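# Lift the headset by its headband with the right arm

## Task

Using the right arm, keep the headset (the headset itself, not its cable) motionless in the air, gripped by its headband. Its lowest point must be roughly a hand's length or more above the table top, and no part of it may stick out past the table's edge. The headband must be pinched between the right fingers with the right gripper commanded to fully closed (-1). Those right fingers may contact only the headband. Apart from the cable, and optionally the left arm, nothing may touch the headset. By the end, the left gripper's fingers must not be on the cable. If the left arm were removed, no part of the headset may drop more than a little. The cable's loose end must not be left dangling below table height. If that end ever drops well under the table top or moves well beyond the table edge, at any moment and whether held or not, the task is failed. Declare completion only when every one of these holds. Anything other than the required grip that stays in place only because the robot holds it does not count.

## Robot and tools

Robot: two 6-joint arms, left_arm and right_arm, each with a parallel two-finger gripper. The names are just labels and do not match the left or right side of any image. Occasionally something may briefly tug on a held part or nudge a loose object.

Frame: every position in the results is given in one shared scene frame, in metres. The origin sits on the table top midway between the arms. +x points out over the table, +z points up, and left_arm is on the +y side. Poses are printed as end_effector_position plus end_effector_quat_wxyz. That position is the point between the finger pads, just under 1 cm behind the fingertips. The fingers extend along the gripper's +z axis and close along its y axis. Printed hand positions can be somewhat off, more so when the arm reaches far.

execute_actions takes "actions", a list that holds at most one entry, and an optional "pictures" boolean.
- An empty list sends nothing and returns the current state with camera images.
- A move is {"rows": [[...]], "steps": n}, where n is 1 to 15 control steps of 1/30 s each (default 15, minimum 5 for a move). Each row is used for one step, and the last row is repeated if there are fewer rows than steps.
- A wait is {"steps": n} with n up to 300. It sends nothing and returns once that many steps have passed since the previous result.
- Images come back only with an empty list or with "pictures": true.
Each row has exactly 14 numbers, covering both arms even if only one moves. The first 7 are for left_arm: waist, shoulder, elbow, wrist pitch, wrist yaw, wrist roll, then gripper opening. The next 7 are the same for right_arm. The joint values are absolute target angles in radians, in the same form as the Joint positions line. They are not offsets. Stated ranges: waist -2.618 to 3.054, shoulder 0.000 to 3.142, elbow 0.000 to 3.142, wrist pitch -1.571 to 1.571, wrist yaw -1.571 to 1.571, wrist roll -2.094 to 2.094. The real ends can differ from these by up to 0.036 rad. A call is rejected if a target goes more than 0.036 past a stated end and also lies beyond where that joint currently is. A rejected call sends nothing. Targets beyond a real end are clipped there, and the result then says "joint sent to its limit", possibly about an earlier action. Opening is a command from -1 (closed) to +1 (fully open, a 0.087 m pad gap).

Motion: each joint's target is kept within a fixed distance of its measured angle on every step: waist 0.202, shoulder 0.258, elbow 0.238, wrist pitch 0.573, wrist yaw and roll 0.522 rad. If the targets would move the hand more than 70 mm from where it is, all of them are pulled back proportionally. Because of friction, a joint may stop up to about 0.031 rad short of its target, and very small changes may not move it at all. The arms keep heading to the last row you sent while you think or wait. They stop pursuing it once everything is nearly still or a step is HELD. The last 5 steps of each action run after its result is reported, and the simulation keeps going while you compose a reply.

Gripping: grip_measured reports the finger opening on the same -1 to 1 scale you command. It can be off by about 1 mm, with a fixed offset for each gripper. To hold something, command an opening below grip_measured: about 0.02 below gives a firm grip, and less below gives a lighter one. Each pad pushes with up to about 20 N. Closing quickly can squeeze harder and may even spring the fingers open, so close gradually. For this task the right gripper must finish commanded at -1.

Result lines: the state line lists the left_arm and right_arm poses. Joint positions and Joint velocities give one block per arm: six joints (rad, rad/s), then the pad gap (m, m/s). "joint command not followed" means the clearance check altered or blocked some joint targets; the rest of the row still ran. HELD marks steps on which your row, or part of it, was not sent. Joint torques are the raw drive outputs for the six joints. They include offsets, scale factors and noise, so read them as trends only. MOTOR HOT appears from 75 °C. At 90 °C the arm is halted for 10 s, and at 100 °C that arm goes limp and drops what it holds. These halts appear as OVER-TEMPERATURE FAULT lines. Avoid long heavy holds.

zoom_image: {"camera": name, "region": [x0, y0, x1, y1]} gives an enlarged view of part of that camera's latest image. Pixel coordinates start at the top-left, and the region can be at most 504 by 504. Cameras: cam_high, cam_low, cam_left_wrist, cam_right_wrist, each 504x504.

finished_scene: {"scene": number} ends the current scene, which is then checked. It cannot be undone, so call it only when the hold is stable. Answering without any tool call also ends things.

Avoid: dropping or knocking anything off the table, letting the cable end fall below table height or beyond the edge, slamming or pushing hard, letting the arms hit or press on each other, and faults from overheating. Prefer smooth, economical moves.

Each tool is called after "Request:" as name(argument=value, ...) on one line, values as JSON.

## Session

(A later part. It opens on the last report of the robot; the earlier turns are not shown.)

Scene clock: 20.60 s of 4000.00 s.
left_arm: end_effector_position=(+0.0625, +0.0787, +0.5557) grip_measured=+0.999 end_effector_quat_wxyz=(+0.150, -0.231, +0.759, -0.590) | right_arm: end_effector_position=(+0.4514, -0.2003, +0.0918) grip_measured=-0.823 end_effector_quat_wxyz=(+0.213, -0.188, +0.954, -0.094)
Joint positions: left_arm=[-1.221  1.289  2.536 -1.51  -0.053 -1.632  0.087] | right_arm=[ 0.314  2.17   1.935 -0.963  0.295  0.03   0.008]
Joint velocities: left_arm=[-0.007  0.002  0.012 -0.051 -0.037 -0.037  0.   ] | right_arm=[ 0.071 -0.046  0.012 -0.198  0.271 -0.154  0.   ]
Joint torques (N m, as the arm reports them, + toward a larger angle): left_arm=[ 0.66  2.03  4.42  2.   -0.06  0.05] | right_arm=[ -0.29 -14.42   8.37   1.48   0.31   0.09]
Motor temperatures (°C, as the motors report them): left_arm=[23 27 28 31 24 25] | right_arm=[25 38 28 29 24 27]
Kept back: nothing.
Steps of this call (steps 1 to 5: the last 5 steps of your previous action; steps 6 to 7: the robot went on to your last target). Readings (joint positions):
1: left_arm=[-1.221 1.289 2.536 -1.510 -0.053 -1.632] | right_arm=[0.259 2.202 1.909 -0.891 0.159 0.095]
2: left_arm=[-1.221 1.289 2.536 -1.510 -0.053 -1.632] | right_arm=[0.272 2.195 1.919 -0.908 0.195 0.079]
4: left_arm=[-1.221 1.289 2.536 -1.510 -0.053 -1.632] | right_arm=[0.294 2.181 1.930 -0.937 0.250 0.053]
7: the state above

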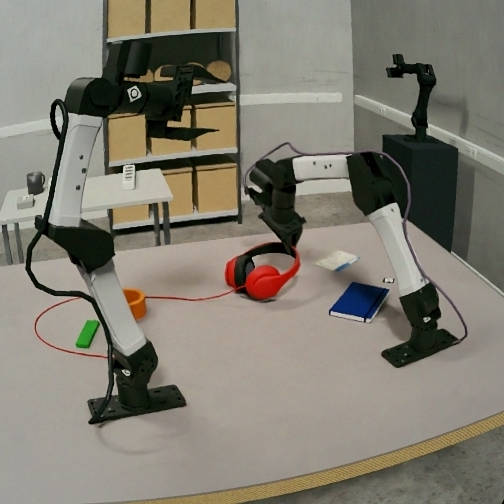

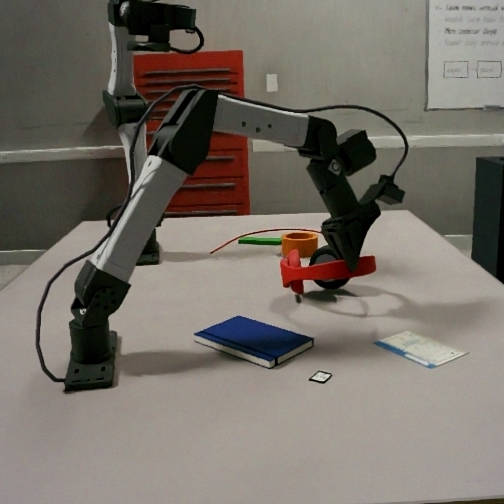

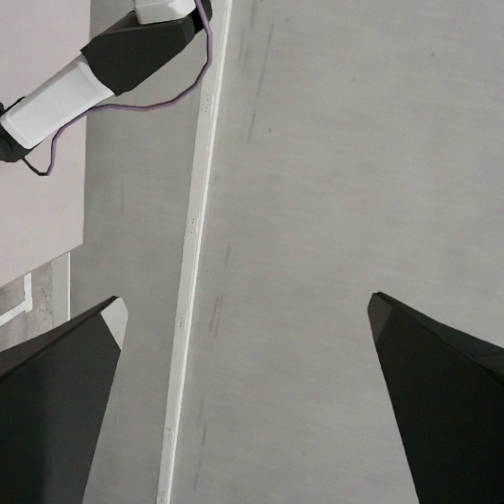

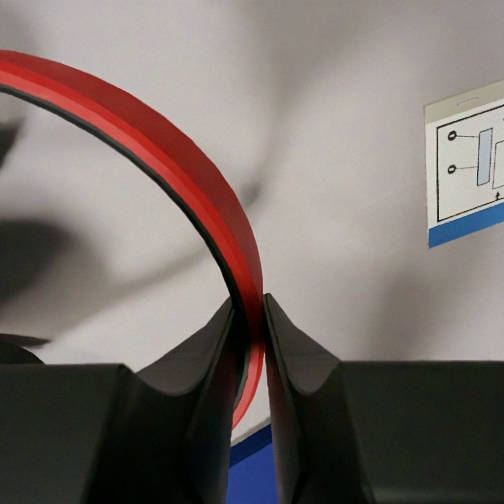

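Request:
execute_actions(actions=[{"rows":[[-1.221,1.3,2.55,-1.519,-0.053,-1.632,1,0.319,2.143,1.963,-0.981,0.346,0.009,-1],[-1.221,1.3,2.55,-1.519,-0.053,-1.632,1,0.324,2.14,1.963,-0.984,0.36,0.004,-1],[-1.221,1.3,2.55,-1.519,-0.053,-1.632,1,0.331,2.136,1.963,-0.987,0.379,-0.004,-1],[-1.221,1.3,2.55,-1.519,-0.053,-1.632,1,0.34,2.131,1.963,-0.99,0.404,-0.015,-1],[-1.221,1.3,2.55,-1.519,-0.053,-1.632,1,0.352,2.125,1.963,-0.993,0.434,-0.03,-1],[-1.221,1.3,2.55,-1.519,-0.053,-1.632,1,0.366,2.119,1.963,-0.995,0.466,-0.048,-1],[-1.221,1.3,2.55,-1.519,-0.053,-1.632,1,0.38,2.112,1.963,-0.996,0.5,-0.069,-1],[-1.221,1.3,2.55,-1.519,-0.053,-1.632,1,0.394,2.105,1.963,-0.996,0.535,-0.093,-1],[-1.221,1.3,2.55,-1.519,-0.053,-1.632,1,0.41,2.097,1.963,-0.994,0.57,-0.12,-1],[-1.221,1.3,2.55,-1.519,-0.053,-1.632,1,0.425,2.089,1.963,-0.99,0.605,-0.15,-1],[-1.221,1.3,2.55,-1.519,-0.053,-1.632,1,0.441,2.079,1.963,-0.983,0.638,-0.18,-1],[-1.221,1.3,2.55,-1.519,-0.053,-1.632,1,0.456,2.069,1.963,-0.974,0.67,-0.212,-1],[-1.221,1.3,2.55,-1.519,-0.053,-1.632,1,0.472,2.058,1.963,-0.962,0.701,-0.247,-1],[-1.221,1.3,2.55,-1.519,-0.053,-1.632,1,0.487,2.047,1.963,-0.948,0.731,-0.285,-1],[-1.221,1.3,2.55,-1.519,-0.053,-1.632,1,0.502,2.037,1.963,-0.932,0.757,-0.322,-1]],"steps":15}])

Request:
execute_actions(actions=[{"rows":[[-1.221,1.3,2.55,-1.519,-0.053,-1.632,1,0.516,2.027,1.963,-0.913,0.782,-0.362,-1],[-1.221,1.3,2.55,-1.519,-0.053,-1.632,1,0.531,2.017,1.963,-0.893,0.807,-0.403,-1],[-1.221,1.3,2.55,-1.519,-0.053,-1.632,1,0.545,2.007,1.963,-0.87,0.83,-0.447,-1],[-1.221,1.3,2.55,-1.519,-0.053,-1.632,1,0.558,1.997,1.963,-0.843,0.851,-0.495,-1],[-1.221,1.3,2.55,-1.519,-0.053,-1.632,1,0.57,1.986,1.963,-0.813,0.87,-0.546,-1],[-1.221,1.3,2.55,-1.519,-0.053,-1.632,1,0.582,1.975,1.963,-0.782,0.886,-0.595,-1],[-1.221,1.3,2.55,-1.519,-0.053,-1.632,1,0.593,1.965,1.963,-0.75,0.901,-0.645,-1],[-1.221,1.3,2.55,-1.519,-0.053,-1.632,1,0.604,1.955,1.963,-0.715,0.915,-0.697,-1],[-1.221,1.3,2.55,-1.519,-0.053,-1.632,1,0.615,1.945,1.963,-0.679,0.927,-0.751,-1],[-1.221,1.3,2.55,-1.519,-0.053,-1.632,1,0.625,1.935,1.963,-0.64,0.938,-0.807,-1],[-1.221,1.3,2.55,-1.519,-0.053,-1.632,1,0.635,1.925,1.963,-0.599,0.947,-0.865,-1],[-1.221,1.3,2.55,-1.519,-0.053,-1.632,1,0.644,1.915,1.963,-0.555,0.954,-0.924,-1],[-1.221,1.3,2.55,-1.519,-0.053,-1.632,1,0.652,1.906,1.963,-0.506,0.959,-0.986,-1],[-1.221,1.3,2.55,-1.519,-0.053,-1.632,1,0.659,1.898,1.963,-0.453,0.962,-1.051,-1],[-1.221,1.3,2.55,-1.519,-0.053,-1.632,1,0.665,1.89,1.963,-0.398,0.964,-1.118,-1]],"steps":15}])

Request:
execute_actions(actions=[{"rows":[[-1.221,1.3,2.55,-1.519,-0.053,-1.632,1,0.671,1.882,1.963,-0.344,0.965,-1.184,-1],[-1.221,1.3,2.55,-1.519,-0.053,-1.632,1,0.676,1.875,1.963,-0.29,0.965,-1.25,-1],[-1.221,1.3,2.55,-1.519,-0.053,-1.632,1,0.681,1.868,1.963,-0.241,0.965,-1.309,-1],[-1.221,1.3,2.55,-1.519,-0.053,-1.632,1,0.686,1.862,1.963,-0.196,0.965,-1.364,-1],[-1.221,1.3,2.55,-1.519,-0.053,-1.632,1,0.69,1.856,1.963,-0.155,0.965,-1.415,-1],[-1.221,1.3,2.55,-1.519,-0.053,-1.632,1,0.694,1.85,1.963,-0.117,0.965,-1.461,-1],[-1.221,1.3,2.55,-1.519,-0.053,-1.632,1,0.698,1.846,1.963,-0.086,0.965,-1.499,-1],[-1.221,1.3,2.55,-1.519,-0.053,-1.632,1,0.7,1.842,1.963,-0.063,0.965,-1.527,-1],[-1.221,1.3,2.55,-1.519,-0.053,-1.632,1,0.702,1.84,1.963,-0.045,0.965,-1.549,-1],[-1.221,1.3,2.55,-1.519,-0.053,-1.632,1,0.704,1.838,1.963,-0.032,0.965,-1.565,-1],[-1.221,1.3,2.55,-1.519,-0.053,-1.632,1,0.705,1.837,1.963,-0.024,0.965,-1.575,-1],[-1.221,1.3,2.55,-1.519,-0.053,-1.632,1,0.705,1.836,1.963,-0.02,0.965,-1.58,-1]],"steps":15}])

Request:
execute_actions(actions=[{"steps":15}], pictures=true)

Scene clock: 21.90 s of 4000.00 s.
left_arm: end_effector_position=(+0.0625, +0.0787, +0.5557) grip_measured=+0.999 end_effector_quat_wxyz=(+0.150, -0.231, +0.759, -0.590) | right_arm: end_effector_position=(+0.4468, -0.2074, +0.1173) grip_measured=-0.823 end_effector_quat_wxyz=(+0.230, -0.242, +0.924, -0.186)
Joint positions: left_arm=[-1.221  1.289  2.536 -1.51  -0.053 -1.632  0.087] | right_arm=[ 0.378  2.139  1.935 -0.993  0.482 -0.064  0.008]
Joint velocities: left_arm=[-0.002  0.007  0.002  0.022 -0.037 -0.037  0.   ] | right_arm=[ 0.462 -0.198  0.002 -0.095  0.886 -0.535 -0.   ]
Joint torques (N m, as the arm reports them, + toward a larger angle): left_arm=[ 0.64  2.04  4.42  2.01 -0.06  0.05] | right_arm=[  0.97 -15.41   8.58   1.49   0.21   0.07]
Motor temperatures (°C, as the motors report them): left_arm=[23 27 28 31 24 25] | right_arm=[25 39 29 29 24 27]
Steps of this call (steps 1 to 29: the robot went on to your last target; steps 30 to 39: the first 10 steps of this action). Readings (joint positions):
30: left_arm=[-1.221 1.289 2.536 -1.510 -0.053 -1.632] | right_arm=[0.316 2.170 1.935 -0.985 0.335 0.013]
31: left_arm=[-1.221 1.289 2.536 -1.510 -0.053 -1.632] | right_arm=[0.316 2.170 1.935 -0.985 0.337 0.012]
33: left_arm=[-1.221 1.289 2.536 -1.510 -0.053 -1.632] | right_arm=[0.318 2.169 1.935 -0.985 0.351 0.007]
37: left_arm=[-1.221 1.289 2.536 -1.510 -0.053 -1.632] | right_arm=[0.348 2.153 1.935 -0.990 0.425 -0.028]
39: the state above

Scene clock: 22.40 s of 4000.00 s.
left_arm: end_effector_position=(+0.0625, +0.0787, +0.5557) grip_measured=+0.999 end_effector_quat_wxyz=(+0.150, -0.231, +0.759, -0.590) | right_arm: end_effector_position=(+0.4457, -0.1591, +0.2477) grip_measured=-0.823 end_effector_quat_wxyz=(+0.348, -0.426, +0.756, -0.354)
Joint positions: left_arm=[-1.221  1.289  2.536 -1.51  -0.053 -1.632  0.087] | right_arm=[ 0.598  1.987  1.935 -0.808  0.839 -0.594  0.008]
Joint velocities: left_arm=[ 0.002 -0.027 -0.002 -0.037 -0.022  0.081 -0.001] | right_arm=[ 0.266 -0.286  0.002  0.799  0.505 -1.326  0.   ]
Joint torques (N m, as the arm reports them, + toward a larger angle): left_arm=[ 0.66  2.04  4.42  2.   -0.06  0.05] | right_arm=[  0.51 -14.15   8.57   2.31   0.68   0.01]
Motor temperatures (°C, as the motors report them): left_arm=[23 27 28 31 24 25] | right_arm=[25 39 29 29 24 27]
Steps of this call (steps 1 to 5: the last 5 steps of your previous action; steps 6 to 15: the first 10 steps of this action). Readings (joint positions):
6: left_arm=[-1.221 1.289 2.536 -1.510 -0.053 -1.632] | right_arm=[0.484 2.085 1.935 -0.983 0.648 -0.224]
7: left_arm=[-1.221 1.289 2.536 -1.510 -0.053 -1.632] | right_arm=[0.500 2.073 1.935 -0.974 0.674 -0.258]
9: left_arm=[-1.221 1.289 2.536 -1.510 -0.053 -1.632] | right_arm=[0.529 2.051 1.935 -0.948 0.723 -0.330]
13: left_arm=[-1.221 1.289 2.536 -1.510 -0.053 -1.632] | right_arm=[0.578 2.007 1.935 -0.863 0.805 -0.499]
15: the state above

Scene clock: 22.90 s of 4000.00 s.
left_arm: end_effector_position=(+0.0625, +0.0787, +0.5557) grip_measured=+0.999 end_effector_quat_wxyz=(+0.150, -0.231, +0.759, -0.590) | right_arm: end_effector_position=(+0.4535, -0.1160, +0.4052) grip_measured=-0.824 end_effector_quat_wxyz=(+0.466, -0.487, +0.561, -0.481)
Joint positions: left_arm=[-1.221  1.289  2.536 -1.51  -0.053 -1.632  0.087] | right_arm=[ 0.69   1.88   1.935 -0.229  0.93  -1.376  0.008]
Joint velocities: left_arm=[ 0.002  0.022 -0.012 -0.022 -0.007 -0.007 -0.001] | right_arm=[ 0.095 -0.144  0.017  1.033  0.139 -1.15  -0.001]
Joint torques (N m, as the arm reports them, + toward a larger angle): left_arm=[ 0.65  2.03  4.42  2.01 -0.06  0.05] | right_arm=[  0.59 -13.1    8.83   2.76   0.43   0.01]
Motor temperatures (°C, as the motors report them): left_arm=[23 27 28 31 24 25] | right_arm=[25 39 29 29 24 27]
Steps of this call (steps 1 to 5: the last 5 steps of your previous action; steps 6 to 15: the first 10 steps of this action). Readings (joint positions):
6: left_arm=[-1.221 1.289 2.536 -1.510 -0.053 -1.632] | right_arm=[0.651 1.932 1.935 -0.592 0.901 -0.913]
7: left_arm=[-1.221 1.289 2.536 -1.510 -0.053 -1.632] | right_arm=[0.658 1.925 1.935 -0.549 0.906 -0.969]
9: left_arm=[-1.221 1.289 2.536 -1.510 -0.053 -1.632] | right_arm=[0.668 1.912 1.935 -0.464 0.913 -1.079]
13: left_arm=[-1.221 1.289 2.536 -1.510 -0.053 -1.632] | right_arm=[0.683 1.890 1.935 -0.301 0.924 -1.286]
15: the state above

Scene clock: 23.40 s of 4000.00 s.
left_arm: end_effector_position=(+0.0625, +0.0787, +0.5557) grip_measured=+0.999 end_effector_quat_wxyz=(+0.150, -0.231, +0.759, -0.590) | right_arm: end_effector_position=(+0.4486, -0.1199, +0.4425) grip_measured=-0.824 end_effector_quat_wxyz=(+0.475, -0.476, +0.526, -0.520)
Joint positions: left_arm=[-1.221  1.289  2.536 -1.51  -0.053 -1.632  0.087] | right_arm=[ 0.696  1.861  1.935 -0.085  0.953 -1.557  0.008]
Joint velocities: left_arm=[ 0.002 -0.002  0.017  0.022 -0.007  0.007 -0.001] | right_arm=[ 0.002  0.002  0.002 -0.007  0.022 -0.066  0.   ]
Joint torques (N m, as the arm reports them, + toward a larger angle): left_arm=[ 0.64  2.03  4.42  2.01 -0.06  0.05] | right_arm=[  0.49 -12.2    8.64   2.87   0.19  -0.07]
Motor temperatures (°C, as the motors report them): left_arm=[23 27 28 31 24 25] | right_arm=[25 39 29 29 24 27]
Kept back: nothing.
Steps of this call (steps 1 to 5: the last 5 steps of your previous action; steps 6 to 15: the robot went on to your last target). Readings (joint positions):
1: left_arm=[-1.221 1.289 2.536 -1.510 -0.053 -1.632] | right_arm=[0.692 1.875 1.935 -0.198 0.933 -1.412]
2: left_arm=[-1.221 1.289 2.536 -1.510 -0.053 -1.632] | right_arm=[0.694 1.870 1.935 -0.171 0.936 -1.443]
4: left_arm=[-1.221 1.289 2.536 -1.510 -0.053 -1.632] | right_arm=[0.696 1.863 1.935 -0.133 0.941 -1.487]
8: left_arm=[-1.221 1.289 2.536 -1.510 -0.053 -1.632] | right_arm=[0.696 1.861 1.935 -0.096 0.950 -1.533]
15: the state above

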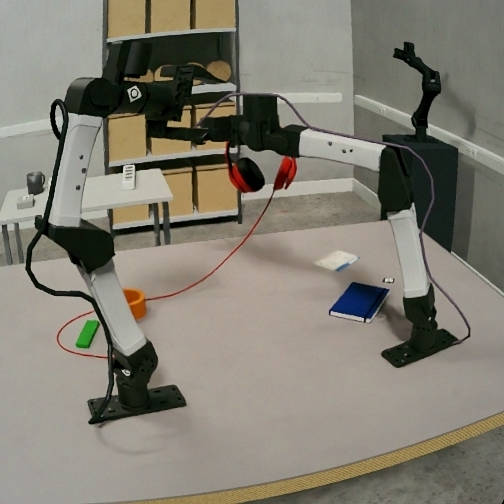

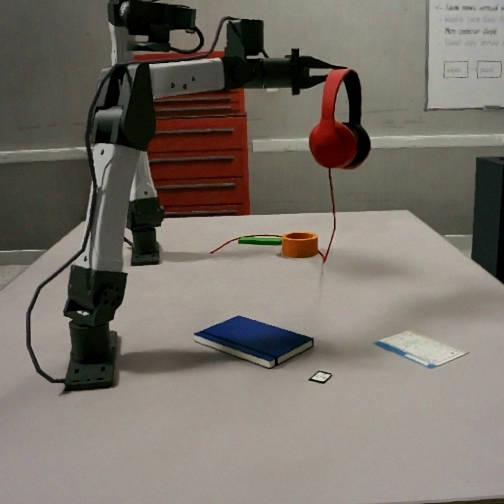

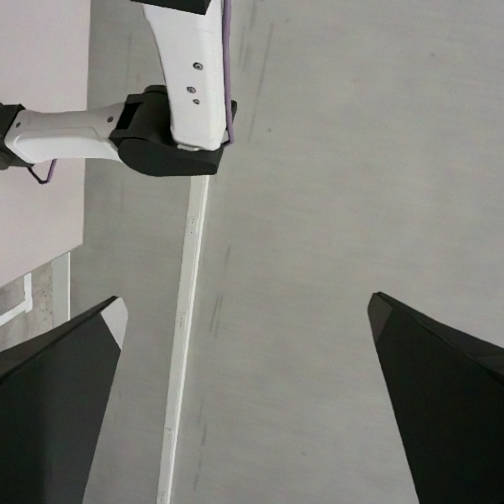

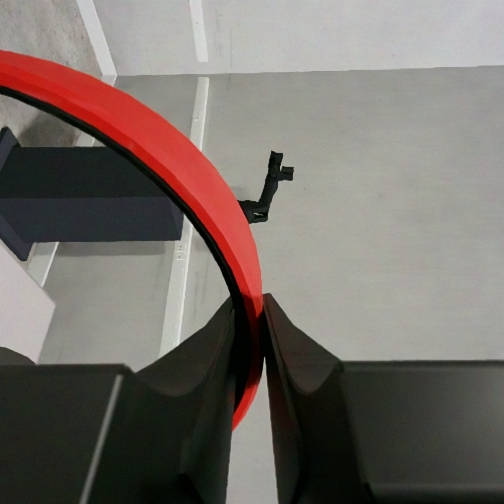

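Request:
execute_actions(actions=[{"steps":20}], pictures=true)

Request:
zoom_image(camera="cam_low", region=[200, 0, 420, 280])

Scene clock: 24.07 s of 4000.00 s.
left_arm: end_effector_position=(+0.0625, +0.0787, +0.5557) grip_measured=+0.999 end_effector_quat_wxyz=(+0.150, -0.231, +0.759, -0.590) | right_arm: end_effector_position=(+0.4485, -0.1201, +0.4431) grip_measured=-0.824 end_effector_quat_wxyz=(+0.475, -0.476, +0.525, -0.522)
Joint positions: left_arm=[-1.221  1.289  2.536 -1.51  -0.053 -1.632  0.087] | right_arm=[ 0.696  1.861  1.935 -0.082  0.955 -1.563  0.008]
Joint velocities: left_arm=[ 0.002  0.007  0.012 -0.007  0.022 -0.022  0.   ] | right_arm=[-0.012 -0.002 -0.017 -0.022 -0.007 -0.051 -0.001]
Joint torques (N m, as the arm reports them, + toward a larger angle): left_arm=[ 0.66  2.03  4.43  2.01 -0.06  0.05] | right_arm=[  0.67 -12.18   8.81   2.87   0.23  -0.07]
Motor temperatures (°C, as the motors report them): left_arm=[23 27 28 31 24 25] | right_arm=[25 40 29 29 24 27]
Kept back: nothing.
Steps of this call (steps 1 to 15: the robot went on to your last target; steps 16 to 20: nothing new was sent). Readings (joint positions):
1: left_arm=[-1.221 1.289 2.536 -1.510 -0.053 -1.632] | right_arm=[0.696 1.861 1.935 -0.084 0.954 -1.558]
2: left_arm=[-1.221 1.289 2.536 -1.510 -0.053 -1.632] | right_arm=[0.696 1.861 1.935 -0.084 0.954 -1.559]
4: left_arm=[-1.221 1.289 2.536 -1.510 -0.053 -1.632] | right_arm=[0.696 1.861 1.935 -0.083 0.954 -1.560]
8: left_arm=[-1.221 1.289 2.536 -1.510 -0.053 -1.632] | right_arm=[0.696 1.861 1.935 -0.083 0.955 -1.562]
20: the state above
All arms were judged still, so your last target was given up. Only a new action makes them travel on or press farther. Fingers that are still opening or closing keep moving.

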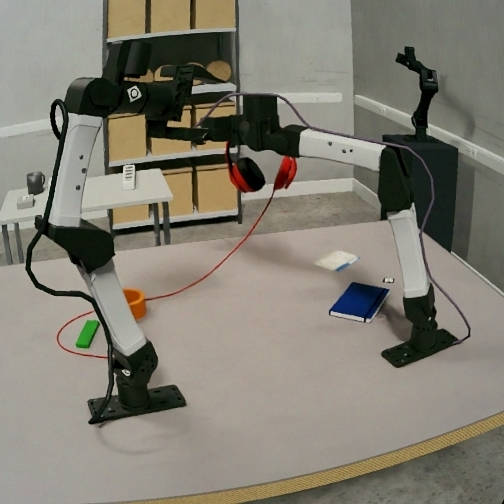

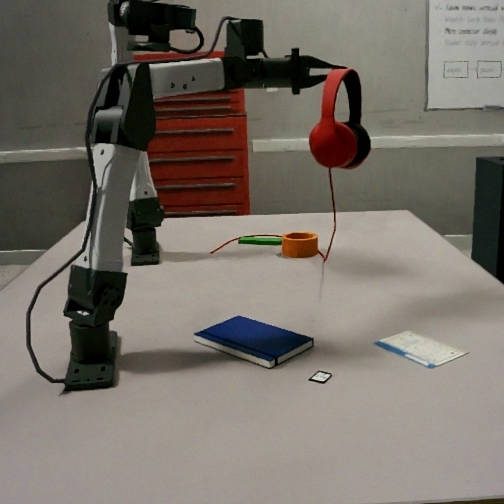

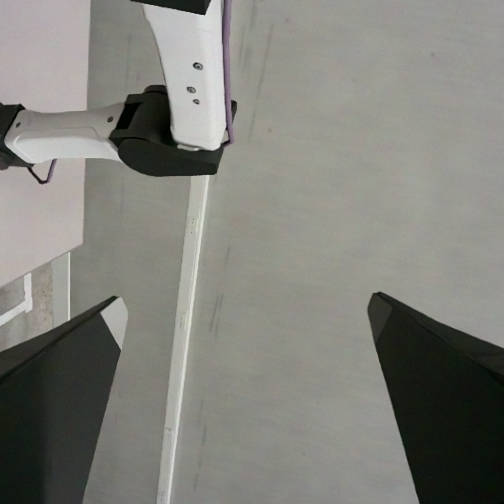

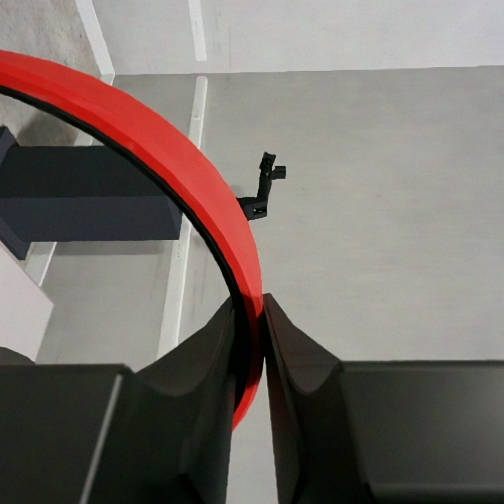

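Region (200, 0, 420, 280) of cam_low's 504x504 image, scaled by 1.800, with more detail than that image has; it fills the left 396 columns of this view, and the rest is white.

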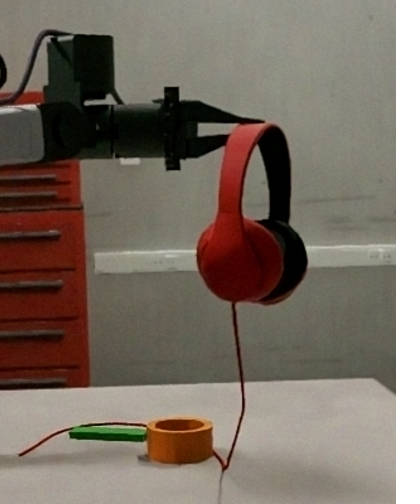

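The headset is hanging still from the right gripper, pinched at the headband, with its lowest part about 0.26 m above the table. The cable's free end is on the table and the left arm is clear of everything.

Request:
finished_scene(scene=2)

The scene is finished: the task was done.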